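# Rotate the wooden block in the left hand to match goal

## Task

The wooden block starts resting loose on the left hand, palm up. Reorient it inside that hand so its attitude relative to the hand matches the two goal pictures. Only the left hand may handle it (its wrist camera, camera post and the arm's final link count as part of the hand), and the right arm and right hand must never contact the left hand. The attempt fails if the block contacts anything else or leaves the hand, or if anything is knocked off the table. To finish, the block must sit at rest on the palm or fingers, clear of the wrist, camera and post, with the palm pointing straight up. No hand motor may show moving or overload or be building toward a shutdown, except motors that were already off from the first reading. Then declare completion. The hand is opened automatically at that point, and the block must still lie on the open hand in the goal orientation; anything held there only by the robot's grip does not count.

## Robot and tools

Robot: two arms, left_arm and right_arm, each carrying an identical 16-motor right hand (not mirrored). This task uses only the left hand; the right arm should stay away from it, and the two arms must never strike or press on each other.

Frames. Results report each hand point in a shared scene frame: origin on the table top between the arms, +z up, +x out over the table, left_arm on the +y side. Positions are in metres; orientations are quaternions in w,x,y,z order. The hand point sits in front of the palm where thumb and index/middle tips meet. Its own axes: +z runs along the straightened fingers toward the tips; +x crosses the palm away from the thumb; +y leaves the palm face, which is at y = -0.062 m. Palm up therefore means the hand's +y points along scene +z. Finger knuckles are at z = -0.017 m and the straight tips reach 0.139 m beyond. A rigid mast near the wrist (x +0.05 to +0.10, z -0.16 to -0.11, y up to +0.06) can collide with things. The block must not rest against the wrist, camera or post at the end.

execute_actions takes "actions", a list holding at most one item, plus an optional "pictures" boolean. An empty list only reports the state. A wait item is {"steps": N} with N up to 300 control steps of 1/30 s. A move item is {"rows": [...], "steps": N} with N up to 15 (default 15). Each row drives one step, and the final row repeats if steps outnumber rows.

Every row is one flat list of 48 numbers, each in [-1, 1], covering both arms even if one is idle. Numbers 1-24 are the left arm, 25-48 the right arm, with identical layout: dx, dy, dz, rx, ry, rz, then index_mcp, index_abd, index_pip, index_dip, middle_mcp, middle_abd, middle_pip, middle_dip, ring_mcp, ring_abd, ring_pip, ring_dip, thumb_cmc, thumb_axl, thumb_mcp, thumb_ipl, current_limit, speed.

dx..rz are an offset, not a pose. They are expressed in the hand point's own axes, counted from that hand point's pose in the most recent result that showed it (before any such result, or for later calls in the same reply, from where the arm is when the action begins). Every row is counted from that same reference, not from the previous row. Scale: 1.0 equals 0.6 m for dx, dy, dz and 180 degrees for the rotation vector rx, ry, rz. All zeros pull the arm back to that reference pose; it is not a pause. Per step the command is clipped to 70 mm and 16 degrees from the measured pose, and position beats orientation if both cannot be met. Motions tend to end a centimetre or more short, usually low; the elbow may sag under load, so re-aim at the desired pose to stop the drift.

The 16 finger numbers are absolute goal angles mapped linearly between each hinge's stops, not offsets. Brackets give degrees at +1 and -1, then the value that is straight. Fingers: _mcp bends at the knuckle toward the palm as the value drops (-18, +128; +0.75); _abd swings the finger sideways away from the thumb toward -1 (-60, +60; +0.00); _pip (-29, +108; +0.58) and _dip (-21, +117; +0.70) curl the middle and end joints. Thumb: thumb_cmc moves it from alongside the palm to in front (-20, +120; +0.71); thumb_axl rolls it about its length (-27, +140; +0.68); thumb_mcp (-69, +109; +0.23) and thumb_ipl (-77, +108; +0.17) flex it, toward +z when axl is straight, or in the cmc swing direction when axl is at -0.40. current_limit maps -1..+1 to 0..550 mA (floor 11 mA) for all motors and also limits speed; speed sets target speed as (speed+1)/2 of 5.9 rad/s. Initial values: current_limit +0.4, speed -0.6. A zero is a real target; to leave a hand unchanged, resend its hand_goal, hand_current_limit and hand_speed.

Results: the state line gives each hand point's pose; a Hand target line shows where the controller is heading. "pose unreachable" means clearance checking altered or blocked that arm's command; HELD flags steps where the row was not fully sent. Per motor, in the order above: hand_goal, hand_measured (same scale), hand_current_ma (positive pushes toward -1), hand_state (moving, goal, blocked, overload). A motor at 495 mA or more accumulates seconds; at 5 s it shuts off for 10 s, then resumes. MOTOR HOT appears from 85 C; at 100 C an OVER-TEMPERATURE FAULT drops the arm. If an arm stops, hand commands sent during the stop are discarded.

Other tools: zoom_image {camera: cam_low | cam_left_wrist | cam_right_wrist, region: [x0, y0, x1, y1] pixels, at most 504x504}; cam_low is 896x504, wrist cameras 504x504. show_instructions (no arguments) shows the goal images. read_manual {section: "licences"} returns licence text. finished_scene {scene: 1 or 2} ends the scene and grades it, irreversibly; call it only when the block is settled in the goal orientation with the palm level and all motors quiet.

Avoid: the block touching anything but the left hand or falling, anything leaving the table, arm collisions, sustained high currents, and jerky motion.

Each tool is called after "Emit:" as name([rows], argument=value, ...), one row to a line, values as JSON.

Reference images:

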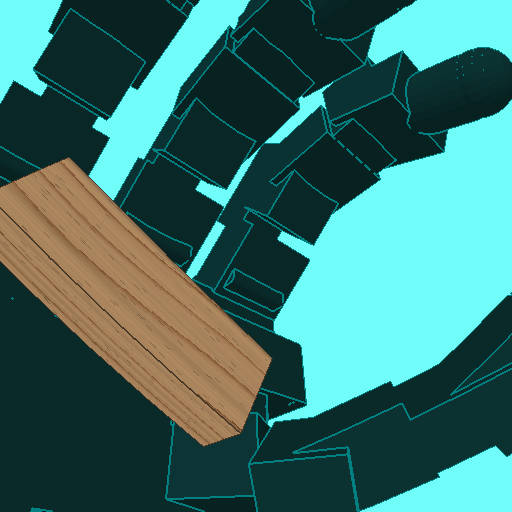

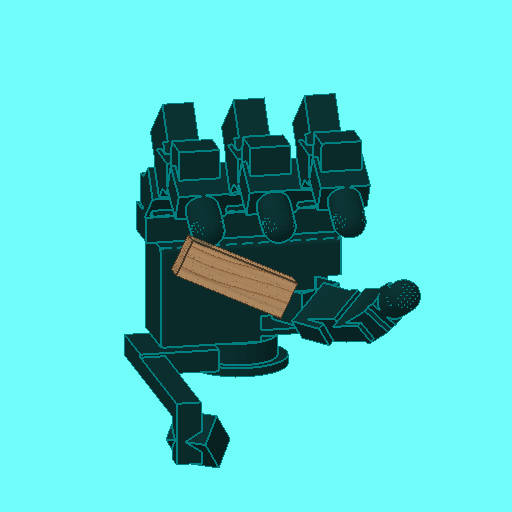

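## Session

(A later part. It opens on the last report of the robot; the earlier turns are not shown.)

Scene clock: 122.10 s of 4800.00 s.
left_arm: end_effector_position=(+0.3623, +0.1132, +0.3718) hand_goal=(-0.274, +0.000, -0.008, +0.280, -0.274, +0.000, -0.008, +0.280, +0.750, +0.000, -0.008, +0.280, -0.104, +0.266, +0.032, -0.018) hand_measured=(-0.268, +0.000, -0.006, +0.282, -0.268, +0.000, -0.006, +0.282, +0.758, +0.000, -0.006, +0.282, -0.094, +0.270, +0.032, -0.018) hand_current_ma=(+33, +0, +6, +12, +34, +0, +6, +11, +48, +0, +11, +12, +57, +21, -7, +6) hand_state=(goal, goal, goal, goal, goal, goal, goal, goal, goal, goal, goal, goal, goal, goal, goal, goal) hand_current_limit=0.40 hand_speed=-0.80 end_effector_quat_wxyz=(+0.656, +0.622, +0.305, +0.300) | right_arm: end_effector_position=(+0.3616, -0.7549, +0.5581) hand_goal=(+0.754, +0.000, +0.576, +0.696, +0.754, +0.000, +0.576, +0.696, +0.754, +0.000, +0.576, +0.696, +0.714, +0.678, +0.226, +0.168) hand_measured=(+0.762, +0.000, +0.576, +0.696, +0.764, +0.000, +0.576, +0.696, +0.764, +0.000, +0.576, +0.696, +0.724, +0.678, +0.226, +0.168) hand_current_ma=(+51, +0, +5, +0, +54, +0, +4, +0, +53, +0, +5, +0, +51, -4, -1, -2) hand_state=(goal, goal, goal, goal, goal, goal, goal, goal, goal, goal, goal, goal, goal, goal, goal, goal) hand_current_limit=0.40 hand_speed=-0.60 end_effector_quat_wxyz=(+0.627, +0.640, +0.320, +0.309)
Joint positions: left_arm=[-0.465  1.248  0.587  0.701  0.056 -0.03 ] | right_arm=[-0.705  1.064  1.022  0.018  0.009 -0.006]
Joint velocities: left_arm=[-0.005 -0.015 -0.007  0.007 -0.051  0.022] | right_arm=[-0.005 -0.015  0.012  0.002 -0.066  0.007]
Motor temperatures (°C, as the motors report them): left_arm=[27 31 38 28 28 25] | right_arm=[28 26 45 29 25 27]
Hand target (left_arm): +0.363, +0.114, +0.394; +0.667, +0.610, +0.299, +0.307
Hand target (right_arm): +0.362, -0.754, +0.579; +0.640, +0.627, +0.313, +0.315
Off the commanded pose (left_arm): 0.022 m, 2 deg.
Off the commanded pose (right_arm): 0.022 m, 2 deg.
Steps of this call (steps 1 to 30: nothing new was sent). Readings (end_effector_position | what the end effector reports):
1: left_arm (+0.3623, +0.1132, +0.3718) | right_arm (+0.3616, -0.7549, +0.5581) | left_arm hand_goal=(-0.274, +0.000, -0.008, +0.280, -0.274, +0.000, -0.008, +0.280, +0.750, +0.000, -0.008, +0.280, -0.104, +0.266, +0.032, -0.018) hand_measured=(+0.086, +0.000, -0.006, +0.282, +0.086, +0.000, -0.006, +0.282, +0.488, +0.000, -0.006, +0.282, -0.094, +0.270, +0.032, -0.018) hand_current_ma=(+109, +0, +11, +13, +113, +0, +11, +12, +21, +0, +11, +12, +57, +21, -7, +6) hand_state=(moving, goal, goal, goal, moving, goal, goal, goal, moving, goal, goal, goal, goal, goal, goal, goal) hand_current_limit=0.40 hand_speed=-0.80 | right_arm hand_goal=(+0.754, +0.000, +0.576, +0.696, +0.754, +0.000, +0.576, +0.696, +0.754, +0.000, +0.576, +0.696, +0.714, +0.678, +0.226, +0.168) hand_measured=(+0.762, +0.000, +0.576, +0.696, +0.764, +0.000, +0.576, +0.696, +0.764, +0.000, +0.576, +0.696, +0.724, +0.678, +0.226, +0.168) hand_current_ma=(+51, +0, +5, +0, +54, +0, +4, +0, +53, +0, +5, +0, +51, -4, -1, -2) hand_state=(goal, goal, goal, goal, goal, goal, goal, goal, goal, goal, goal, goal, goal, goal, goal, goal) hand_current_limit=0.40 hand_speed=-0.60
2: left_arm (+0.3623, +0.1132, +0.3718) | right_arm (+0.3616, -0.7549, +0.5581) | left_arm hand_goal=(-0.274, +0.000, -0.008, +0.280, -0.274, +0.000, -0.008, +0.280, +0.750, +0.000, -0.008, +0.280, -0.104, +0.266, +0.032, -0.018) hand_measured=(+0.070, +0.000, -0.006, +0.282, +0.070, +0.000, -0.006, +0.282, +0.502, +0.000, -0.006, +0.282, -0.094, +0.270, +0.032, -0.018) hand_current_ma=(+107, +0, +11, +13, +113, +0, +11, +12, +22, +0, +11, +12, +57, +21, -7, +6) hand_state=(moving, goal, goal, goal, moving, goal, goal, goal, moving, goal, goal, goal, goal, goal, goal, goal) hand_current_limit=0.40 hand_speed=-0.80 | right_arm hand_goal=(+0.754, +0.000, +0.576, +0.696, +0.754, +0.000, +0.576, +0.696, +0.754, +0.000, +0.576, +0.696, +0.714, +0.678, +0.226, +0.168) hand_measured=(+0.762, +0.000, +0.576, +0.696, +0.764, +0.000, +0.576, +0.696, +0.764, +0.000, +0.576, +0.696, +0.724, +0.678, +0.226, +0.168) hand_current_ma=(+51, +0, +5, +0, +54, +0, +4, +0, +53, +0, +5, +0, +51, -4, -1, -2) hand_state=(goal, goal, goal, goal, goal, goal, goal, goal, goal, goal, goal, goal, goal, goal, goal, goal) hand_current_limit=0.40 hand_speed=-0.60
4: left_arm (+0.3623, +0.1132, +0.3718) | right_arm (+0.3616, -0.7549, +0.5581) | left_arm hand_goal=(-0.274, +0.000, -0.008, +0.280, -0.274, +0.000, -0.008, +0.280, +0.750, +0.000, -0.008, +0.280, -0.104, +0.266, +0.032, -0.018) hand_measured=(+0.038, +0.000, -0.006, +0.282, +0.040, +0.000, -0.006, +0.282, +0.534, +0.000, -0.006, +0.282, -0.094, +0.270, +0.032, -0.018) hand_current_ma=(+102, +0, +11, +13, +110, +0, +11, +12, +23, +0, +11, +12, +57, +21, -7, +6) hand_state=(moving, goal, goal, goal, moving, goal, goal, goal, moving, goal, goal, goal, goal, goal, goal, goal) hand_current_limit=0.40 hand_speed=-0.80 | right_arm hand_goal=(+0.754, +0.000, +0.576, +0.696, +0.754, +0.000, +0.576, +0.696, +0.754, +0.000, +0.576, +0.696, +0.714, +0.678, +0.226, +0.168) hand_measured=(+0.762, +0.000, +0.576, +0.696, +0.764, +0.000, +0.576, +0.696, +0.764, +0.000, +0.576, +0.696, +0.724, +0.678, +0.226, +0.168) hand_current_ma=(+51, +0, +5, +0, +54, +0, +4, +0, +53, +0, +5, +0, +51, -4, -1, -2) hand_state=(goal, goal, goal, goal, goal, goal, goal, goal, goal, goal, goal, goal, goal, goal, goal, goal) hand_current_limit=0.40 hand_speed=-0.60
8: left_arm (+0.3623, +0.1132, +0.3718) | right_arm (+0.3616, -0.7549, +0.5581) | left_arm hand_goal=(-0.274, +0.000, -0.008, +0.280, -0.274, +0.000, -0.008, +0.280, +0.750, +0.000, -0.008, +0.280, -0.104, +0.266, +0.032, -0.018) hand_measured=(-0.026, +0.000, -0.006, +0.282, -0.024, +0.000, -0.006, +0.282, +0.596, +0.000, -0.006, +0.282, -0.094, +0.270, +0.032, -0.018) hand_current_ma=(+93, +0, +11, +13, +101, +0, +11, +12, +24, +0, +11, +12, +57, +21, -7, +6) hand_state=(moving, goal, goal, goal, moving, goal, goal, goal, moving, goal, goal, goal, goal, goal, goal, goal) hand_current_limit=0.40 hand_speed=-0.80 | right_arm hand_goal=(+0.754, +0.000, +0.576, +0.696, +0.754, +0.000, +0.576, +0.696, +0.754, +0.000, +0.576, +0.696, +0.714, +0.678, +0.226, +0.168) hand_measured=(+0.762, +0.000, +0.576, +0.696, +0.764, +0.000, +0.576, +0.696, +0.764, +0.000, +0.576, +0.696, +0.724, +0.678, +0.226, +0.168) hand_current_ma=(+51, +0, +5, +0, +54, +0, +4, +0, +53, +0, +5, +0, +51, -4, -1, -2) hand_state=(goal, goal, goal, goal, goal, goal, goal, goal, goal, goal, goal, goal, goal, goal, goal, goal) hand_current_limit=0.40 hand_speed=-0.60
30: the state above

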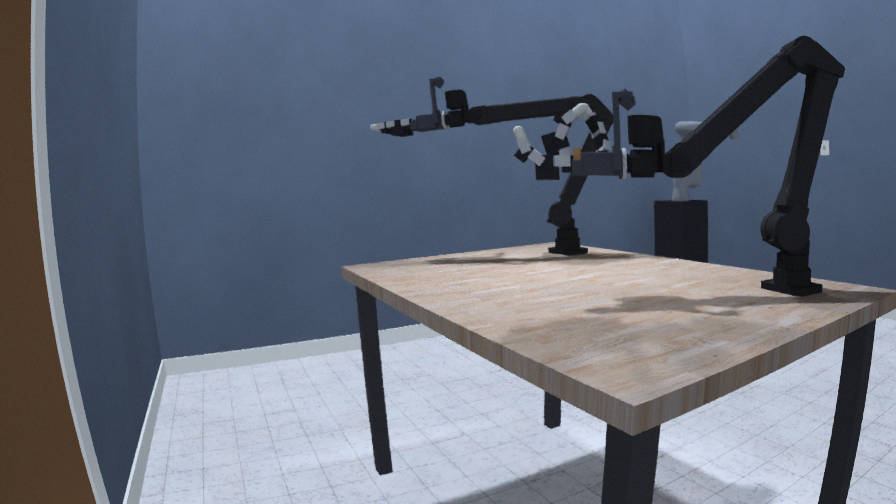

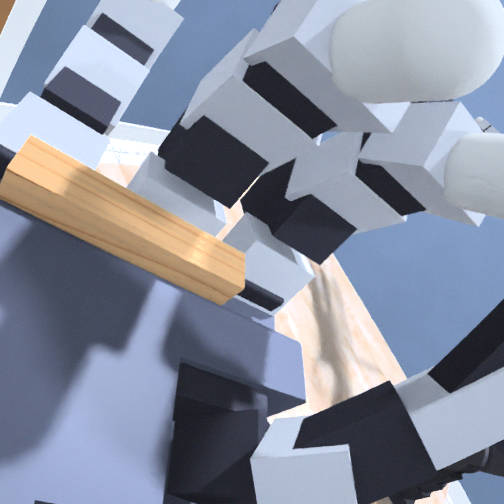

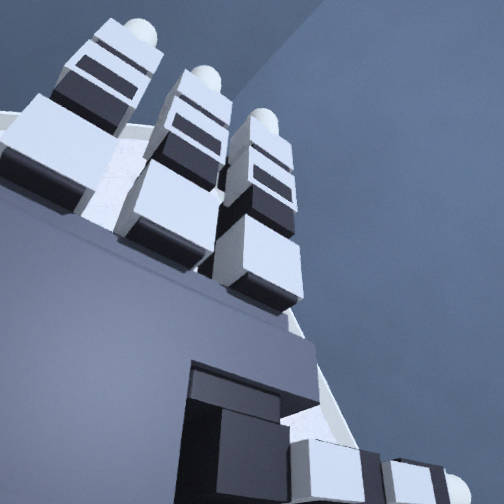

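Emit:
execute_actions([
  {"rows": [[0, 0.037, 0, -0.013, 0, 0, -0.274, 0, -0.008, 0.28, -0.82, 0, -0.153, 0.116, -0.82, 0, -0.153, 0.116, -0.104, 0.266, 0.032, -0.018, 0.4, -0.7, 0, 0.036, 0, -0.013, 0, 0, 0.754, 0, 0.576, 0.696, 0.754, 0, 0.576, 0.696, 0.754, 0, 0.576, 0.696, 0.714, 0.678, 0.226, 0.168, 0.4, -0.6]], "steps": 15},
], pictures=false)

Emit:
execute_actions([
  {"steps": 60},
])

Scene clock: 135.50 s of 4800.00 s.
left_arm: end_effector_position=(+0.3618, +0.1135, +0.3729) hand_goal=(-0.274, +0.000, -0.008, +0.280, -0.820, +0.000, -0.152, +0.116, -0.820, +0.000, -0.152, +0.116, -0.104, +0.266, +0.032, -0.018) hand_measured=(-0.268, +0.000, -0.006, +0.282, -0.558, +0.000, -0.152, +0.118, +0.510, +0.000, -0.148, +0.118, -0.094, +0.270, +0.032, -0.018) hand_current_ma=(+33, +0, +6, +12, +32, +0, +0, +11, +150, +0, +25, +13, +57, +21, -7, +6) hand_state=(goal, goal, goal, goal, moving, goal, goal, goal, moving, goal, goal, goal, goal, goal, goal, goal) hand_current_limit=0.40 hand_speed=-0.70 end_effector_quat_wxyz=(+0.656, +0.621, +0.305, +0.300) | right_arm: end_effector_position=(+0.3616, -0.7549, +0.5581) hand_goal=(+0.754, +0.000, +0.576, +0.696, +0.754, +0.000, +0.576, +0.696, +0.754, +0.000, +0.576, +0.696, +0.714, +0.678, +0.226, +0.168) hand_measured=(+0.762, +0.000, +0.576, +0.696, +0.764, +0.000, +0.576, +0.696, +0.764, +0.000, +0.576, +0.696, +0.724, +0.678, +0.226, +0.168) hand_current_ma=(+51, +0, +5, +0, +54, +0, +4, +0, +53, +0, +5, +0, +51, -4, -1, -2) hand_state=(goal, goal, goal, goal, goal, goal, goal, goal, goal, goal, goal, goal, goal, goal, goal, goal) hand_current_limit=0.40 hand_speed=-0.60 end_effector_quat_wxyz=(+0.627, +0.640, +0.320, +0.309)
Joint positions: left_arm=[-0.465  1.246  0.587  0.701  0.056 -0.03 ] | right_arm=[-0.705  1.064  1.022  0.018  0.009 -0.006]
Joint velocities: left_arm=[-0.005 -0.015 -0.017 -0.027 -0.037 -0.051] | right_arm=[-0.005 -0.015  0.007  0.002 -0.037 -0.022]
Motor temperatures (°C, as the motors report them): left_arm=[27 31 40 28 28 25] | right_arm=[28 26 46 29 25 27]
Hand target (left_arm): +0.362, +0.115, +0.394; +0.668, +0.608, +0.299, +0.306
Hand target (right_arm): +0.362, -0.754, +0.579; +0.640, +0.627, +0.313, +0.315
Off the commanded pose (left_arm): 0.021 m, 2 deg.
Off the commanded pose (right_arm): 0.022 m, 2 deg.
Steps of this call (steps 1 to 387: nothing new was sent; steps 388 to 402: all 15 steps of this action). Readings (end_effector_position | what the end effector reports):
388: left_arm (+0.3622, +0.1133, +0.3720) | right_arm (+0.3616, -0.7549, +0.5581) | left_arm hand_goal=(-0.274, +0.000, -0.008, +0.280, -0.820, +0.000, -0.152, +0.116, -0.820, +0.000, -0.152, +0.116, -0.104, +0.266, +0.032, -0.018) hand_measured=(-0.268, +0.000, -0.006, +0.282, -0.268, +0.000, -0.006, +0.282, +0.758, +0.000, -0.006, +0.282, -0.094, +0.270, +0.032, -0.018) hand_current_ma=(+33, +0, +6, +12, +34, +0, +6, +11, +48, +0, +11, +12, +57, +21, -7, +6) hand_state=(goal, goal, goal, goal, moving, goal, moving, moving, moving, goal, moving, moving, goal, goal, goal, goal) hand_current_limit=0.40 hand_speed=-0.70 | right_arm hand_goal=(+0.754, +0.000, +0.576, +0.696, +0.754, +0.000, +0.576, +0.696, +0.754, +0.000, +0.576, +0.696, +0.714, +0.678, +0.226, +0.168) hand_measured=(+0.762, +0.000, +0.576, +0.696, +0.764, +0.000, +0.576, +0.696, +0.764, +0.000, +0.576, +0.696, +0.724, +0.678, +0.226, +0.168) hand_current_ma=(+51, +0, +5, +0, +54, +0, +4, +0, +53, +0, +5, +0, +51, -4, -1, -2) hand_state=(goal, goal, goal, goal, goal, goal, goal, goal, goal, goal, goal, goal, goal, goal, goal, goal) hand_current_limit=0.40 hand_speed=-0.60
389: left_arm (+0.3622, +0.1133, +0.3720) | right_arm (+0.3616, -0.7549, +0.5581) | left_arm hand_goal=(-0.274, +0.000, -0.008, +0.280, -0.820, +0.000, -0.152, +0.116, -0.820, +0.000, -0.152, +0.116, -0.104, +0.266, +0.032, -0.018) hand_measured=(-0.268, +0.000, -0.006, +0.282, -0.268, +0.000, -0.006, +0.282, +0.758, +0.000, -0.006, +0.282, -0.094, +0.270, +0.032, -0.018) hand_current_ma=(+33, +0, +6, +12, +84, +0, +50, +58, +113, +0, +70, +61, +57, +21, -7, +6) hand_state=(goal, goal, goal, goal, moving, goal, moving, moving, moving, goal, moving, moving, goal, goal, goal, goal) hand_current_limit=0.40 hand_speed=-0.70 | right_arm hand_goal=(+0.754, +0.000, +0.576, +0.696, +0.754, +0.000, +0.576, +0.696, +0.754, +0.000, +0.576, +0.696, +0.714, +0.678, +0.226, +0.168) hand_measured=(+0.762, +0.000, +0.576, +0.696, +0.764, +0.000, +0.576, +0.696, +0.764, +0.000, +0.576, +0.696, +0.724, +0.678, +0.226, +0.168) hand_current_ma=(+51, +0, +5, +0, +54, +0, +4, +0, +53, +0, +5, +0, +51, -4, -1, -2) hand_state=(goal, goal, goal, goal, goal, goal, goal, goal, goal, goal, goal, goal, goal, goal, goal, goal) hand_current_limit=0.40 hand_speed=-0.60
391: left_arm (+0.3622, +0.1133, +0.3720) | right_arm (+0.3616, -0.7549, +0.5581) | left_arm hand_goal=(-0.274, +0.000, -0.008, +0.280, -0.820, +0.000, -0.152, +0.116, -0.820, +0.000, -0.152, +0.116, -0.104, +0.266, +0.032, -0.018) hand_measured=(-0.268, +0.000, -0.006, +0.282, -0.298, +0.000, -0.040, +0.248, +0.740, +0.000, -0.038, +0.248, -0.094, +0.270, +0.032, -0.018) hand_current_ma=(+33, +0, +6, +12, +73, +0, +40, +43, +173, +0, +73, +48, +57, +21, -7, +6) hand_state=(goal, goal, goal, goal, moving, goal, moving, moving, moving, goal, moving, moving, goal, goal, goal, goal) hand_current_limit=0.40 hand_speed=-0.70 | right_arm hand_goal=(+0.754, +0.000, +0.576, +0.696, +0.754, +0.000, +0.576, +0.696, +0.754, +0.000, +0.576, +0.696, +0.714, +0.678, +0.226, +0.168) hand_measured=(+0.762, +0.000, +0.576, +0.696, +0.764, +0.000, +0.576, +0.696, +0.764, +0.000, +0.576, +0.696, +0.724, +0.678, +0.226, +0.168) hand_current_ma=(+51, +0, +5, +0, +54, +0, +4, +0, +53, +0, +5, +0, +51, -4, -1, -2) hand_state=(goal, goal, goal, goal, goal, goal, goal, goal, goal, goal, goal, goal, goal, goal, goal, goal) hand_current_limit=0.40 hand_speed=-0.60
395: left_arm (+0.3620, +0.1134, +0.3726) | right_arm (+0.3616, -0.7549, +0.5581) | left_arm hand_goal=(-0.274, +0.000, -0.008, +0.280, -0.820, +0.000, -0.152, +0.116, -0.820, +0.000, -0.152, +0.116, -0.104, +0.266, +0.032, -0.018) hand_measured=(-0.268, +0.000, -0.006, +0.282, -0.394, +0.000, -0.136, +0.150, +0.660, +0.000, -0.132, +0.152, -0.094, +0.270, +0.032, -0.018) hand_current_ma=(+33, +0, +6, +12, +44, +0, -9, +26, +157, +0, +14, +29, +57, +21, -7, +6) hand_state=(goal, goal, goal, goal, moving, goal, moving, moving, moving, goal, moving, moving, goal, goal, goal, goal) hand_current_limit=0.40 hand_speed=-0.70 | right_arm hand_goal=(+0.754, +0.000, +0.576, +0.696, +0.754, +0.000, +0.576, +0.696, +0.754, +0.000, +0.576, +0.696, +0.714, +0.678, +0.226, +0.168) hand_measured=(+0.762, +0.000, +0.576, +0.696, +0.764, +0.000, +0.576, +0.696, +0.764, +0.000, +0.576, +0.696, +0.724, +0.678, +0.226, +0.168) hand_current_ma=(+51, +0, +5, +0, +54, +0, +4, +0, +53, +0, +5, +0, +51, -4, -1, -2) hand_state=(goal, goal, goal, goal, goal, goal, goal, goal, goal, goal, goal, goal, goal, goal, goal, goal) hand_current_limit=0.40 hand_speed=-0.60
402: the state above

Scene clock: 137.50 s of 4800.00 s.
left_arm: end_effector_position=(+0.3618, +0.1135, +0.3729) hand_goal=(-0.274, +0.000, -0.008, +0.280, -0.820, +0.000, -0.152, +0.116, -0.820, +0.000, -0.152, +0.116, -0.104, +0.266, +0.032, -0.018) hand_measured=(-0.268, +0.000, -0.006, +0.282, -0.656, +0.000, -0.152, +0.118, -0.658, +0.000, -0.152, +0.118, -0.094, +0.270, +0.032, -0.018) hand_current_ma=(+33, +0, +6, +12, +385, +0, -2, +11, +385, +0, -2, +11, +57, +21, -7, +6) hand_state=(goal, goal, goal, goal, blocked, goal, goal, goal, blocked, goal, goal, goal, goal, goal, goal, goal) hand_current_limit=0.40 hand_speed=-0.70 end_effector_quat_wxyz=(+0.656, +0.621, +0.305, +0.300) | right_arm: end_effector_position=(+0.3616, -0.7549, +0.5581) hand_goal=(+0.754, +0.000, +0.576, +0.696, +0.754, +0.000, +0.576, +0.696, +0.754, +0.000, +0.576, +0.696, +0.714, +0.678, +0.226, +0.168) hand_measured=(+0.762, +0.000, +0.576, +0.696, +0.764, +0.000, +0.576, +0.696, +0.764, +0.000, +0.576, +0.696, +0.724, +0.678, +0.226, +0.168) hand_current_ma=(+51, +0, +5, +0, +54, +0, +4, +0, +53, +0, +5, +0, +51, -4, -1, -2) hand_state=(goal, goal, goal, goal, goal, goal, goal, goal, goal, goal, goal, goal, goal, goal, goal, goal) hand_current_limit=0.40 hand_speed=-0.60 end_effector_quat_wxyz=(+0.627, +0.640, +0.320, +0.309)
Joint positions: left_arm=[-0.465  1.246  0.587  0.701  0.056 -0.03 ] | right_arm=[-0.705  1.064  1.022  0.018  0.009 -0.006]
Joint velocities: left_arm=[ 0.005 -0.024 -0.012  0.022 -0.051 -0.007] | right_arm=[-0.015 -0.005 -0.042  0.002  0.051 -0.022]
Motor temperatures (°C, as the motors report them): left_arm=[27 31 40 28 28 25] | right_arm=[28 26 46 29 25 27]
Hand target (left_arm): +0.362, +0.115, +0.394; +0.668, +0.608, +0.299, +0.306
Hand target (right_arm): +0.362, -0.754, +0.579; +0.640, +0.627, +0.313, +0.315
Off the commanded pose (left_arm): 0.021 m, 2 deg.
Off the commanded pose (right_arm): 0.022 m, 2 deg.
Steps of this call (steps 1 to 60: nothing new was sent). Readings (end_effector_position | what the end effector reports):
1: left_arm (+0.3618, +0.1135, +0.3729) | right_arm (+0.3616, -0.7549, +0.5581) | left_arm hand_goal=(-0.274, +0.000, -0.008, +0.280, -0.820, +0.000, -0.152, +0.116, -0.820, +0.000, -0.152, +0.116, -0.104, +0.266, +0.032, -0.018) hand_measured=(-0.268, +0.000, -0.006, +0.282, -0.582, +0.000, -0.152, +0.118, +0.488, +0.000, -0.148, +0.118, -0.094, +0.270, +0.032, -0.018) hand_current_ma=(+33, +0, +6, +12, +31, +0, +0, +11, +149, +0, +24, +13, +57, +21, -7, +6) hand_state=(goal, goal, goal, goal, moving, goal, goal, goal, moving, goal, goal, goal, goal, goal, goal, goal) hand_current_limit=0.40 hand_speed=-0.70 | right_arm hand_goal=(+0.754, +0.000, +0.576, +0.696, +0.754, +0.000, +0.576, +0.696, +0.754, +0.000, +0.576, +0.696, +0.714, +0.678, +0.226, +0.168) hand_measured=(+0.762, +0.000, +0.576, +0.696, +0.764, +0.000, +0.576, +0.696, +0.764, +0.000, +0.576, +0.696, +0.724, +0.678, +0.226, +0.168) hand_current_ma=(+51, +0, +5, +0, +54, +0, +4, +0, +53, +0, +5, +0, +51, -4, -1, -2) hand_state=(goal, goal, goal, goal, goal, goal, goal, goal, goal, goal, goal, goal, goal, goal, goal, goal) hand_current_limit=0.40 hand_speed=-0.60
2: left_arm (+0.3618, +0.1135, +0.3729) | right_arm (+0.3616, -0.7549, +0.5581) | left_arm hand_goal=(-0.274, +0.000, -0.008, +0.280, -0.820, +0.000, -0.152, +0.116, -0.820, +0.000, -0.152, +0.116, -0.104, +0.266, +0.032, -0.018) hand_measured=(-0.268, +0.000, -0.006, +0.282, -0.606, +0.000, -0.152, +0.118, +0.466, +0.000, -0.148, +0.118, -0.094, +0.270, +0.032, -0.018) hand_current_ma=(+33, +0, +6, +12, +29, +0, +0, +11, +147, +0, +23, +13, +57, +21, -7, +6) hand_state=(goal, goal, goal, goal, moving, goal, goal, goal, moving, goal, goal, goal, goal, goal, goal, goal) hand_current_limit=0.40 hand_speed=-0.70 | right_arm hand_goal=(+0.754, +0.000, +0.576, +0.696, +0.754, +0.000, +0.576, +0.696, +0.754, +0.000, +0.576, +0.696, +0.714, +0.678, +0.226, +0.168) hand_measured=(+0.762, +0.000, +0.576, +0.696, +0.764, +0.000, +0.576, +0.696, +0.764, +0.000, +0.576, +0.696, +0.724, +0.678, +0.226, +0.168) hand_current_ma=(+51, +0, +5, +0, +54, +0, +4, +0, +53, +0, +5, +0, +51, -4, -1, -2) hand_state=(goal, goal, goal, goal, goal, goal, goal, goal, goal, goal, goal, goal, goal, goal, goal, goal) hand_current_limit=0.40 hand_speed=-0.60
4: left_arm (+0.3618, +0.1135, +0.3729) | right_arm (+0.3616, -0.7549, +0.5581) | left_arm hand_goal=(-0.274, +0.000, -0.008, +0.280, -0.820, +0.000, -0.152, +0.116, -0.820, +0.000, -0.152, +0.116, -0.104, +0.266, +0.032, -0.018) hand_measured=(-0.268, +0.000, -0.006, +0.282, -0.652, +0.000, -0.152, +0.118, +0.422, +0.000, -0.148, +0.118, -0.094, +0.270, +0.032, -0.018) hand_current_ma=(+33, +0, +6, +12, +61, +0, -3, +10, +145, +0, +22, +13, +57, +21, -7, +6) hand_state=(goal, goal, goal, goal, moving, goal, goal, goal, moving, goal, goal, goal, goal, goal, goal, goal) hand_current_limit=0.40 hand_speed=-0.70 | right_arm hand_goal=(+0.754, +0.000, +0.576, +0.696, +0.754, +0.000, +0.576, +0.696, +0.754, +0.000, +0.576, +0.696, +0.714, +0.678, +0.226, +0.168) hand_measured=(+0.762, +0.000, +0.576, +0.696, +0.764, +0.000, +0.576, +0.696, +0.764, +0.000, +0.576, +0.696, +0.724, +0.678, +0.226, +0.168) hand_current_ma=(+51, +0, +5, +0, +54, +0, +4, +0, +53, +0, +5, +0, +51, -4, -1, -2) hand_state=(goal, goal, goal, goal, goal, goal, goal, goal, goal, goal, goal, goal, goal, goal, goal, goal) hand_current_limit=0.40 hand_speed=-0.60
8: left_arm (+0.3618, +0.1135, +0.3729) | right_arm (+0.3616, -0.7549, +0.5581) | left_arm hand_goal=(-0.274, +0.000, -0.008, +0.280, -0.820, +0.000, -0.152, +0.116, -0.820, +0.000, -0.152, +0.116, -0.104, +0.266, +0.032, -0.018) hand_measured=(-0.268, +0.000, -0.006, +0.282, -0.656, +0.000, -0.152, +0.118, +0.332, +0.000, -0.148, +0.118, -0.094, +0.270, +0.032, -0.018) hand_current_ma=(+33, +0, +6, +12, +385, +0, -2, +11, +138, +0, +18, +12, +57, +21, -7, +6) hand_state=(goal, goal, goal, goal, blocked, goal, goal, goal, moving, goal, goal, goal, goal, goal, goal, goal) hand_current_limit=0.40 hand_speed=-0.70 | right_arm hand_goal=(+0.754, +0.000, +0.576, +0.696, +0.754, +0.000, +0.576, +0.696, +0.754, +0.000, +0.576, +0.696, +0.714, +0.678, +0.226, +0.168) hand_measured=(+0.762, +0.000, +0.576, +0.696, +0.764, +0.000, +0.576, +0.696, +0.764, +0.000, +0.576, +0.696, +0.724, +0.678, +0.226, +0.168) hand_current_ma=(+51, +0, +5, +0, +54, +0, +4, +0, +53, +0, +5, +0, +51, -4, -1, -2) hand_state=(goal, goal, goal, goal, goal, goal, goal, goal, goal, goal, goal, goal, goal, goal, goal, goal) hand_current_limit=0.40 hand_speed=-0.60
60: the state above

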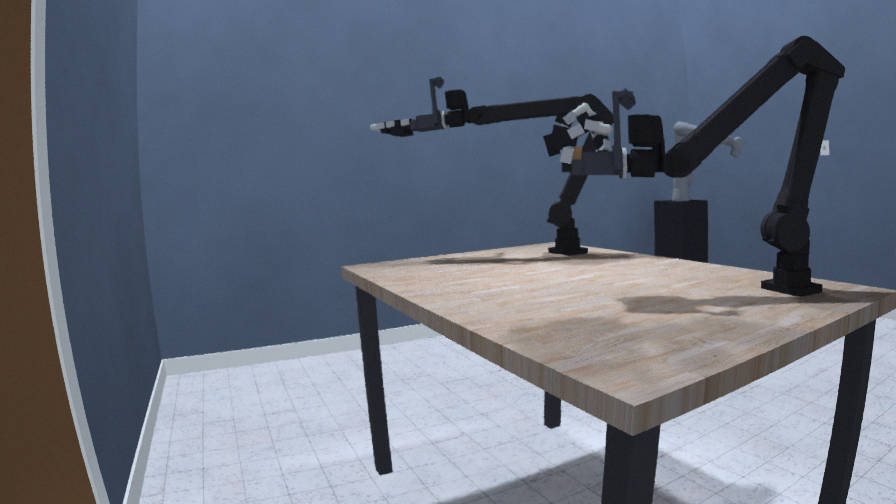

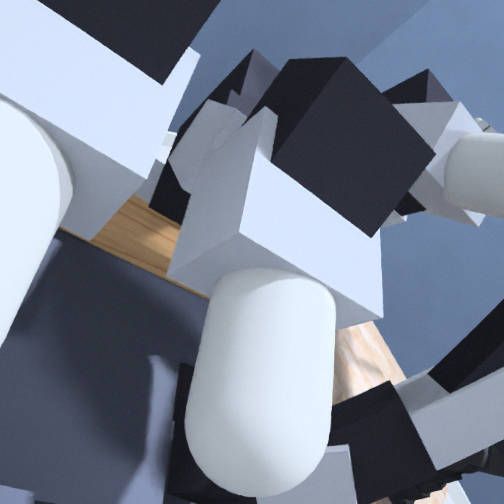

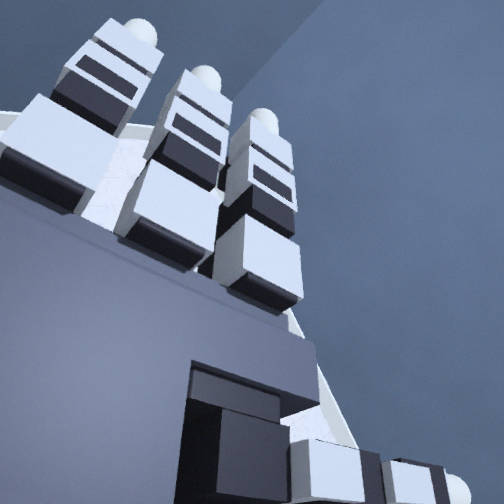

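Emit:
execute_actions([
  {"rows": [[0, 0.037, 0, -0.21, 0, 0, -0.274, 0, -0.008, 0.28, -0.62, 0, -0.153, 0.116, -0.62, 0, -0.153, 0.116, -0.104, 0.266, 0.032, -0.018, 0.4, -0.7, 0, 0.036, 0, -0.013, 0, 0, 0.754, 0, 0.576, 0.696, 0.754, 0, 0.576, 0.696, 0.754, 0, 0.576, 0.696, 0.714, 0.678, 0.226, 0.168, 0.4, -0.6]], "steps": 15},
])

Scene clock: 146.73 s of 4800.00 s.
left_arm: end_effector_position=(+0.3744, +0.1106, +0.3522) hand_goal=(-0.274, +0.000, -0.008, +0.280, -0.620, +0.000, -0.152, +0.116, -0.620, +0.000, -0.152, +0.116, -0.104, +0.266, +0.032, -0.018) hand_measured=(-0.276, +0.000, -0.008, +0.282, -0.636, +0.000, -0.154, +0.118, -0.636, +0.000, -0.154, +0.118, -0.096, +0.268, +0.032, -0.018) hand_current_ma=(-14, +0, -2, +11, -91, +0, -7, +10, -88, +0, -7, +10, +44, +13, +2, +4) hand_state=(goal, goal, goal, goal, goal, goal, goal, goal, goal, goal, goal, goal, goal, goal, goal, goal) hand_current_limit=0.40 hand_speed=-0.70 end_effector_quat_wxyz=(+0.772, +0.460, +0.236, +0.369) | right_arm: end_effector_position=(+0.3616, -0.7549, +0.5581) hand_goal=(+0.754, +0.000, +0.576, +0.696, +0.754, +0.000, +0.576, +0.696, +0.754, +0.000, +0.576, +0.696, +0.714, +0.678, +0.226, +0.168) hand_measured=(+0.762, +0.000, +0.576, +0.696, +0.764, +0.000, +0.576, +0.696, +0.764, +0.000, +0.576, +0.696, +0.724, +0.678, +0.226, +0.168) hand_current_ma=(+51, +0, +5, +0, +54, +0, +4, +0, +53, +0, +5, +0, +51, -4, -1, -2) hand_state=(goal, goal, goal, goal, goal, goal, goal, goal, goal, goal, goal, goal, goal, goal, goal, goal) hand_current_limit=0.40 hand_speed=-0.60 end_effector_quat_wxyz=(+0.627, +0.640, +0.320, +0.309)
Joint positions: left_arm=[-0.471  1.739  0.69   1.532  0.013 -0.035] | right_arm=[-0.705  1.064  1.022  0.018  0.009 -0.006]
Joint velocities: left_arm=[-0.005 -0.23   0.017  0.159  0.007 -0.081] | right_arm=[-0.005 -0.005 -0.007 -0.012 -0.007  0.066]
Motor temperatures (°C, as the motors report them): left_arm=[27 31 40 28 28 25] | right_arm=[28 26 46 29 25 27]
Hand target (left_arm): +0.361, +0.116, +0.394; +0.802, +0.415, +0.213, +0.374
Hand target (right_arm): +0.362, -0.754, +0.579; +0.640, +0.627, +0.313, +0.315
Off the commanded pose (left_arm): 0.045 m, 13 deg.
Off the commanded pose (right_arm): 0.022 m, 2 deg.
joint sent to its limit (left arm) — the command would take joint 4 (wrist pitch) past its upper limit, so that joint was sent only as far as its limit.
Steps of this call (steps 1 to 262: nothing new was sent; steps 263 to 277: all 15 steps of this action). Readings (end_effector_position | what the end effector reports):
263: left_arm (+0.3597, +0.1162, +0.3789) | right_arm (+0.3616, -0.7549, +0.5581) | left_arm hand_goal=(-0.274, +0.000, -0.008, +0.280, -0.620, +0.000, -0.152, +0.116, -0.620, +0.000, -0.152, +0.116, -0.104, +0.266, +0.032, -0.018) hand_measured=(-0.268, +0.000, -0.006, +0.282, -0.656, +0.000, -0.152, +0.118, -0.658, +0.000, -0.152, +0.118, -0.094, +0.270, +0.032, -0.018) hand_current_ma=(+33, +0, +6, +12, +385, +0, -2, +11, +385, +0, -2, +11, +57, +21, -7, +6) hand_state=(goal, goal, goal, goal, moving, goal, goal, goal, moving, goal, goal, goal, goal, goal, goal, goal) hand_current_limit=0.40 hand_speed=-0.70 | right_arm hand_goal=(+0.754, +0.000, +0.576, +0.696, +0.754, +0.000, +0.576, +0.696, +0.754, +0.000, +0.576, +0.696, +0.714, +0.678, +0.226, +0.168) hand_measured=(+0.762, +0.000, +0.576, +0.696, +0.764, +0.000, +0.576, +0.696, +0.764, +0.000, +0.576, +0.696, +0.724, +0.678, +0.226, +0.168) hand_current_ma=(+51, +0, +5, +0, +54, +0, +4, +0, +53, +0, +5, +0, +51, -4, -1, -2) hand_state=(goal, goal, goal, goal, goal, goal, goal, goal, goal, goal, goal, goal, goal, goal, goal, goal) hand_current_limit=0.40 hand_speed=-0.60
264: left_arm (+0.3561, +0.1203, +0.3888) | right_arm (+0.3616, -0.7549, +0.5581) | left_arm hand_goal=(-0.274, +0.000, -0.008, +0.280, -0.620, +0.000, -0.152, +0.116, -0.620, +0.000, -0.152, +0.116, -0.104, +0.266, +0.032, -0.018) hand_measured=(-0.266, +0.000, -0.006, +0.282, -0.656, +0.000, -0.152, +0.118, -0.658, +0.000, -0.152, +0.118, -0.094, +0.270, +0.030, -0.018) hand_current_ma=(+39, +0, +6, +12, +322, +0, -4, +10, +319, +0, -4, +10, +57, +22, -11, +4) hand_state=(moving, goal, goal, goal, moving, goal, goal, goal, moving, goal, goal, goal, goal, goal, goal, goal) hand_current_limit=0.40 hand_speed=-0.70 | right_arm hand_goal=(+0.754, +0.000, +0.576, +0.696, +0.754, +0.000, +0.576, +0.696, +0.754, +0.000, +0.576, +0.696, +0.714, +0.678, +0.226, +0.168) hand_measured=(+0.762, +0.000, +0.576, +0.696, +0.764, +0.000, +0.576, +0.696, +0.764, +0.000, +0.576, +0.696, +0.724, +0.678, +0.226, +0.168) hand_current_ma=(+51, +0, +5, +0, +54, +0, +4, +0, +53, +0, +5, +0, +51, -4, -1, -2) hand_state=(goal, goal, goal, goal, goal, goal, goal, goal, goal, goal, goal, goal, goal, goal, goal, goal) hand_current_limit=0.40 hand_speed=-0.60
266: left_arm (+0.3516, +0.1266, +0.4001) | right_arm (+0.3616, -0.7549, +0.5581) | left_arm hand_goal=(-0.274, +0.000, -0.008, +0.280, -0.620, +0.000, -0.152, +0.116, -0.620, +0.000, -0.152, +0.116, -0.104, +0.266, +0.032, -0.018) hand_measured=(-0.270, +0.000, -0.008, +0.282, -0.654, +0.000, -0.152, +0.118, -0.654, +0.000, -0.152, +0.118, -0.094, +0.270, +0.032, -0.018) hand_current_ma=(+7, +0, +5, +12, +68, +0, -3, +10, +62, +0, -3, +10, +45, +16, -4, +4) hand_state=(moving, goal, goal, goal, moving, goal, goal, goal, moving, goal, goal, goal, moving, goal, goal, goal) hand_current_limit=0.40 hand_speed=-0.70 | right_arm hand_goal=(+0.754, +0.000, +0.576, +0.696, +0.754, +0.000, +0.576, +0.696, +0.754, +0.000, +0.576, +0.696, +0.714, +0.678, +0.226, +0.168) hand_measured=(+0.762, +0.000, +0.576, +0.696, +0.764, +0.000, +0.576, +0.696, +0.764, +0.000, +0.576, +0.696, +0.724, +0.678, +0.226, +0.168) hand_current_ma=(+51, +0, +5, +0, +54, +0, +4, +0, +53, +0, +5, +0, +51, -4, -1, -2) hand_state=(goal, goal, goal, goal, goal, goal, goal, goal, goal, goal, goal, goal, goal, goal, goal, goal) hand_current_limit=0.40 hand_speed=-0.60
270: left_arm (+0.3600, +0.1228, +0.3818) | right_arm (+0.3616, -0.7549, +0.5581) | left_arm hand_goal=(-0.274, +0.000, -0.008, +0.280, -0.620, +0.000, -0.152, +0.116, -0.620, +0.000, -0.152, +0.116, -0.104, +0.266, +0.032, -0.018) hand_measured=(-0.276, +0.000, -0.008, +0.282, -0.636, +0.000, -0.152, +0.118, -0.636, +0.000, -0.152, +0.118, -0.096, +0.268, +0.032, -0.018) hand_current_ma=(-20, +0, +1, +12, -101, +0, -3, +10, -97, +0, -3, +10, +43, +12, +4, +4) hand_state=(moving, goal, goal, goal, moving, goal, goal, goal, moving, goal, goal, goal, goal, goal, goal, goal) hand_current_limit=0.40 hand_speed=-0.70 | right_arm hand_goal=(+0.754, +0.000, +0.576, +0.696, +0.754, +0.000, +0.576, +0.696, +0.754, +0.000, +0.576, +0.696, +0.714, +0.678, +0.226, +0.168) hand_measured=(+0.762, +0.000, +0.576, +0.696, +0.764, +0.000, +0.576, +0.696, +0.764, +0.000, +0.576, +0.696, +0.724, +0.678, +0.226, +0.168) hand_current_ma=(+51, +0, +5, +0, +54, +0, +4, +0, +53, +0, +5, +0, +51, -4, -1, -2) hand_state=(goal, goal, goal, goal, goal, goal, goal, goal, goal, goal, goal, goal, goal, goal, goal, goal) hand_current_limit=0.40 hand_speed=-0.60
277: the state above

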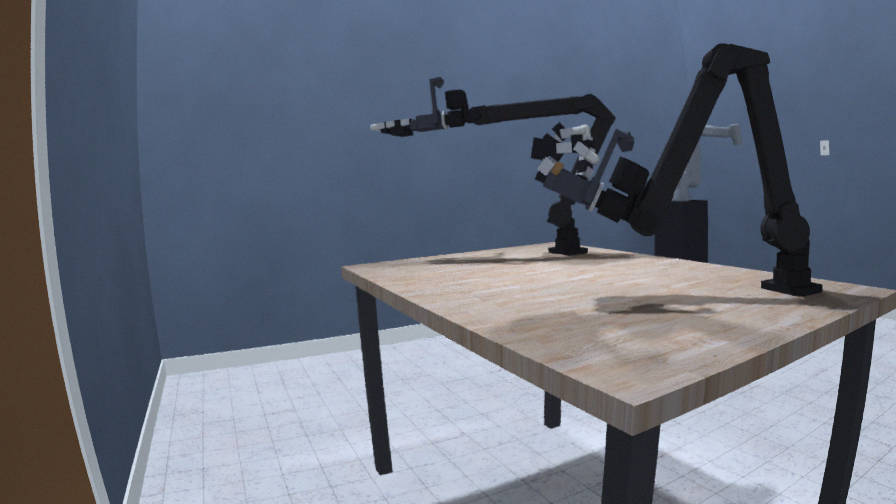

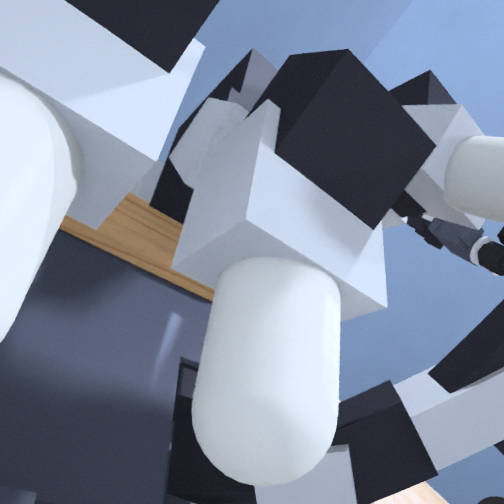

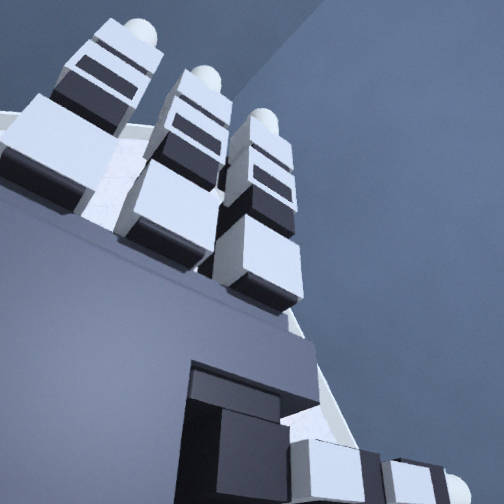

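Emit:
execute_actions([
  {"rows": [[0, 0.28, 0.132, 0.0, 0, 0, -0.274, 0, -0.008, 0.28, -0.41, 0, -0.372, -0.609, -0.41, 0, -0.372, -0.609, -0.104, 0.266, 0.032, -0.018, 0.4, -0.6, 0, 0.036, 0, -0.013, 0, 0, 0.754, 0, 0.576, 0.696, 0.754, 0, 0.576, 0.696, 0.754, 0, 0.576, 0.696, 0.714, 0.678, 0.226, 0.168, 0.4, -0.6]], "steps": 15},
])

Scene clock: 173.63 s of 4800.00 s.
left_arm: end_effector_position=(+0.3531, +0.1267, +0.5360) hand_goal=(-0.274, +0.000, -0.008, +0.280, -0.410, +0.000, -0.372, -0.608, -0.410, +0.000, -0.372, -0.608, -0.104, +0.266, +0.032, -0.018) hand_measured=(-0.278, +0.000, -0.008, +0.282, -0.422, +0.000, -0.372, -0.250, -0.422, +0.000, -0.372, -0.252, -0.096, +0.268, +0.034, -0.018) hand_current_ma=(-19, +0, -4, +10, -66, +0, +0, +49, -62, +0, +0, +49, +40, +10, +10, +4) hand_state=(goal, goal, goal, goal, goal, goal, goal, moving, goal, goal, goal, moving, goal, goal, goal, goal) hand_current_limit=0.40 hand_speed=-0.60 end_effector_quat_wxyz=(+0.778, +0.453, +0.230, +0.370) | right_arm: end_effector_position=(+0.3616, -0.7549, +0.5581) hand_goal=(+0.754, +0.000, +0.576, +0.696, +0.754, +0.000, +0.576, +0.696, +0.754, +0.000, +0.576, +0.696, +0.714, +0.678, +0.226, +0.168) hand_measured=(+0.762, +0.000, +0.576, +0.696, +0.764, +0.000, +0.576, +0.696, +0.764, +0.000, +0.576, +0.696, +0.724, +0.678, +0.226, +0.168) hand_current_ma=(+51, +0, +5, +0, +54, +0, +4, +0, +53, +0, +5, +0, +51, -4, -1, -2) hand_state=(goal, goal, goal, goal, goal, goal, goal, goal, goal, goal, goal, goal, goal, goal, goal, goal) hand_current_limit=0.40 hand_speed=-0.60 end_effector_quat_wxyz=(+0.627, +0.640, +0.320, +0.309)
Joint positions: left_arm=[-0.467  1.281  0.816  0.969  0.023 -0.037] | right_arm=[-0.705  1.064  1.022  0.018  0.009 -0.006]
Joint velocities: left_arm=[ 0.015 -0.093  0.325 -0.115 -0.007  0.037] | right_arm=[-0.015 -0.005 -0.002  0.007 -0.095 -0.051]
Motor temperatures (°C, as the motors report them): left_arm=[27 32 38 28 28 25] | right_arm=[28 26 48 30 25 27]
Hand target (left_arm): +0.370, +0.121, +0.537; +0.772, +0.460, +0.237, +0.369
Hand target (right_arm): +0.362, -0.754, +0.579; +0.640, +0.627, +0.313, +0.315
Off the commanded pose (left_arm): 0.019 m, 1 deg.
Off the commanded pose (right_arm): 0.022 m, 2 deg.
Steps of this call (steps 1 to 792: nothing new was sent; steps 793 to 807: all 15 steps of this action). Readings (end_effector_position | what the end effector reports):
793: left_arm (+0.3684, +0.1152, +0.3744) | right_arm (+0.3616, -0.7549, +0.5581) | left_arm hand_goal=(-0.274, +0.000, -0.008, +0.280, -0.410, +0.000, -0.372, -0.608, -0.410, +0.000, -0.372, -0.608, -0.104, +0.266, +0.032, -0.018) hand_measured=(-0.276, +0.000, -0.008, +0.282, -0.636, +0.000, -0.154, +0.118, -0.636, +0.000, -0.154, +0.118, -0.096, +0.268, +0.032, -0.018) hand_current_ma=(-14, +0, -2, +11, -91, +0, -7, +10, -88, +0, -7, +10, +44, +13, +2, +4) hand_state=(goal, goal, goal, goal, moving, goal, moving, moving, moving, goal, moving, moving, goal, goal, goal, goal) hand_current_limit=0.40 hand_speed=-0.60 | right_arm hand_goal=(+0.754, +0.000, +0.576, +0.696, +0.754, +0.000, +0.576, +0.696, +0.754, +0.000, +0.576, +0.696, +0.714, +0.678, +0.226, +0.168) hand_measured=(+0.762, +0.000, +0.576, +0.696, +0.764, +0.000, +0.576, +0.696, +0.764, +0.000, +0.576, +0.696, +0.724, +0.678, +0.226, +0.168) hand_current_ma=(+51, +0, +5, +0, +54, +0, +4, +0, +53, +0, +5, +0, +51, -4, -1, -2) hand_state=(goal, goal, goal, goal, goal, goal, goal, goal, goal, goal, goal, goal, goal, goal, goal, goal) hand_current_limit=0.40 hand_speed=-0.60
794: left_arm (+0.3744, +0.1108, +0.3743) | right_arm (+0.3616, -0.7549, +0.5581) | left_arm hand_goal=(-0.274, +0.000, -0.008, +0.280, -0.410, +0.000, -0.372, -0.608, -0.410, +0.000, -0.372, -0.608, -0.104, +0.266, +0.032, -0.018) hand_measured=(-0.280, +0.000, -0.008, +0.282, -0.636, +0.000, -0.154, +0.118, -0.636, +0.000, -0.154, +0.118, -0.096, +0.268, +0.034, -0.018) hand_current_ma=(-35, +0, -7, +10, -166, +0, +48, +73, -164, +0, +55, +72, +40, +10, +11, +4) hand_state=(moving, goal, moving, goal, moving, goal, moving, moving, moving, goal, moving, moving, moving, goal, moving, goal) hand_current_limit=0.40 hand_speed=-0.60 | right_arm hand_goal=(+0.754, +0.000, +0.576, +0.696, +0.754, +0.000, +0.576, +0.696, +0.754, +0.000, +0.576, +0.696, +0.714, +0.678, +0.226, +0.168) hand_measured=(+0.762, +0.000, +0.576, +0.696, +0.764, +0.000, +0.576, +0.696, +0.764, +0.000, +0.576, +0.696, +0.724, +0.678, +0.226, +0.168) hand_current_ma=(+51, +0, +5, +0, +54, +0, +4, +0, +53, +0, +5, +0, +51, -4, -1, -2) hand_state=(goal, goal, goal, goal, goal, goal, goal, goal, goal, goal, goal, goal, goal, goal, goal, goal) hand_current_limit=0.40 hand_speed=-0.60
796: left_arm (+0.3759, +0.1095, +0.3905) | right_arm (+0.3616, -0.7549, +0.5581) | left_arm hand_goal=(-0.274, +0.000, -0.008, +0.280, -0.410, +0.000, -0.372, -0.608, -0.410, +0.000, -0.372, -0.608, -0.104, +0.266, +0.032, -0.018) hand_measured=(-0.278, +0.000, -0.008, +0.282, -0.602, +0.000, -0.200, +0.072, -0.602, +0.000, -0.200, +0.072, -0.096, +0.268, +0.034, -0.018) hand_current_ma=(-12, +0, -4, +10, -120, +0, +37, +42, -113, +0, +25, +42, +40, +10, +10, +4) hand_state=(moving, goal, goal, goal, moving, goal, moving, moving, moving, goal, moving, moving, goal, goal, goal, goal) hand_current_limit=0.40 hand_speed=-0.60 | right_arm hand_goal=(+0.754, +0.000, +0.576, +0.696, +0.754, +0.000, +0.576, +0.696, +0.754, +0.000, +0.576, +0.696, +0.714, +0.678, +0.226, +0.168) hand_measured=(+0.762, +0.000, +0.576, +0.696, +0.764, +0.000, +0.576, +0.696, +0.764, +0.000, +0.576, +0.696, +0.724, +0.678, +0.226, +0.168) hand_current_ma=(+51, +0, +5, +0, +54, +0, +4, +0, +53, +0, +5, +0, +51, -4, -1, -2) hand_state=(goal, goal, goal, goal, goal, goal, goal, goal, goal, goal, goal, goal, goal, goal, goal, goal) hand_current_limit=0.40 hand_speed=-0.60
800: left_arm (+0.3642, +0.1176, +0.4443) | right_arm (+0.3616, -0.7549, +0.5581) | left_arm hand_goal=(-0.274, +0.000, -0.008, +0.280, -0.410, +0.000, -0.372, -0.608, -0.410, +0.000, -0.372, -0.608, -0.104, +0.266, +0.032, -0.018) hand_measured=(-0.278, +0.000, -0.008, +0.282, -0.504, +0.000, -0.328, -0.044, -0.504, +0.000, -0.320, -0.044, -0.096, +0.268, +0.034, -0.018) hand_current_ma=(-18, +0, -4, +10, -123, +0, +20, +45, -114, +0, +31, +45, +40, +10, +10, +4) hand_state=(goal, goal, goal, goal, moving, goal, moving, moving, moving, goal, moving, moving, goal, goal, goal, goal) hand_current_limit=0.40 hand_speed=-0.60 | right_arm hand_goal=(+0.754, +0.000, +0.576, +0.696, +0.754, +0.000, +0.576, +0.696, +0.754, +0.000, +0.576, +0.696, +0.714, +0.678, +0.226, +0.168) hand_measured=(+0.762, +0.000, +0.576, +0.696, +0.764, +0.000, +0.576, +0.696, +0.764, +0.000, +0.576, +0.696, +0.724, +0.678, +0.226, +0.168) hand_current_ma=(+51, +0, +5, +0, +54, +0, +4, +0, +53, +0, +5, +0, +51, -4, -1, -2) hand_state=(goal, goal, goal, goal, goal, goal, goal, goal, goal, goal, goal, goal, goal, goal, goal, goal) hand_current_limit=0.40 hand_speed=-0.60
807: the state above

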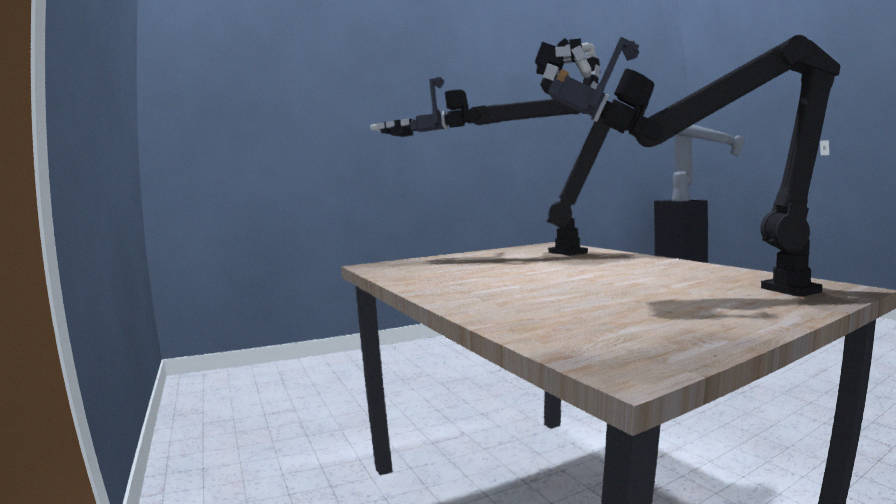

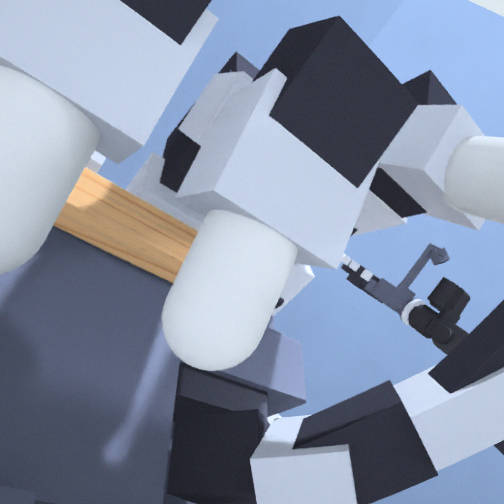

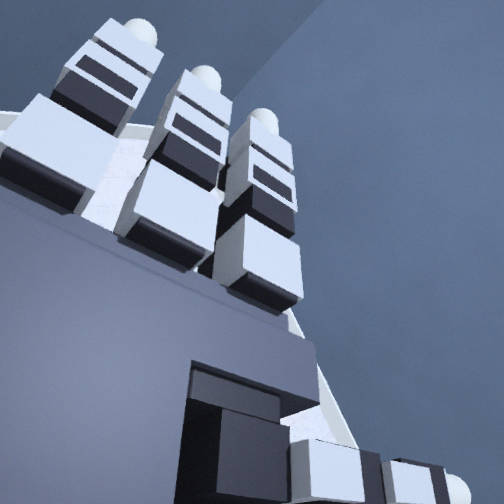

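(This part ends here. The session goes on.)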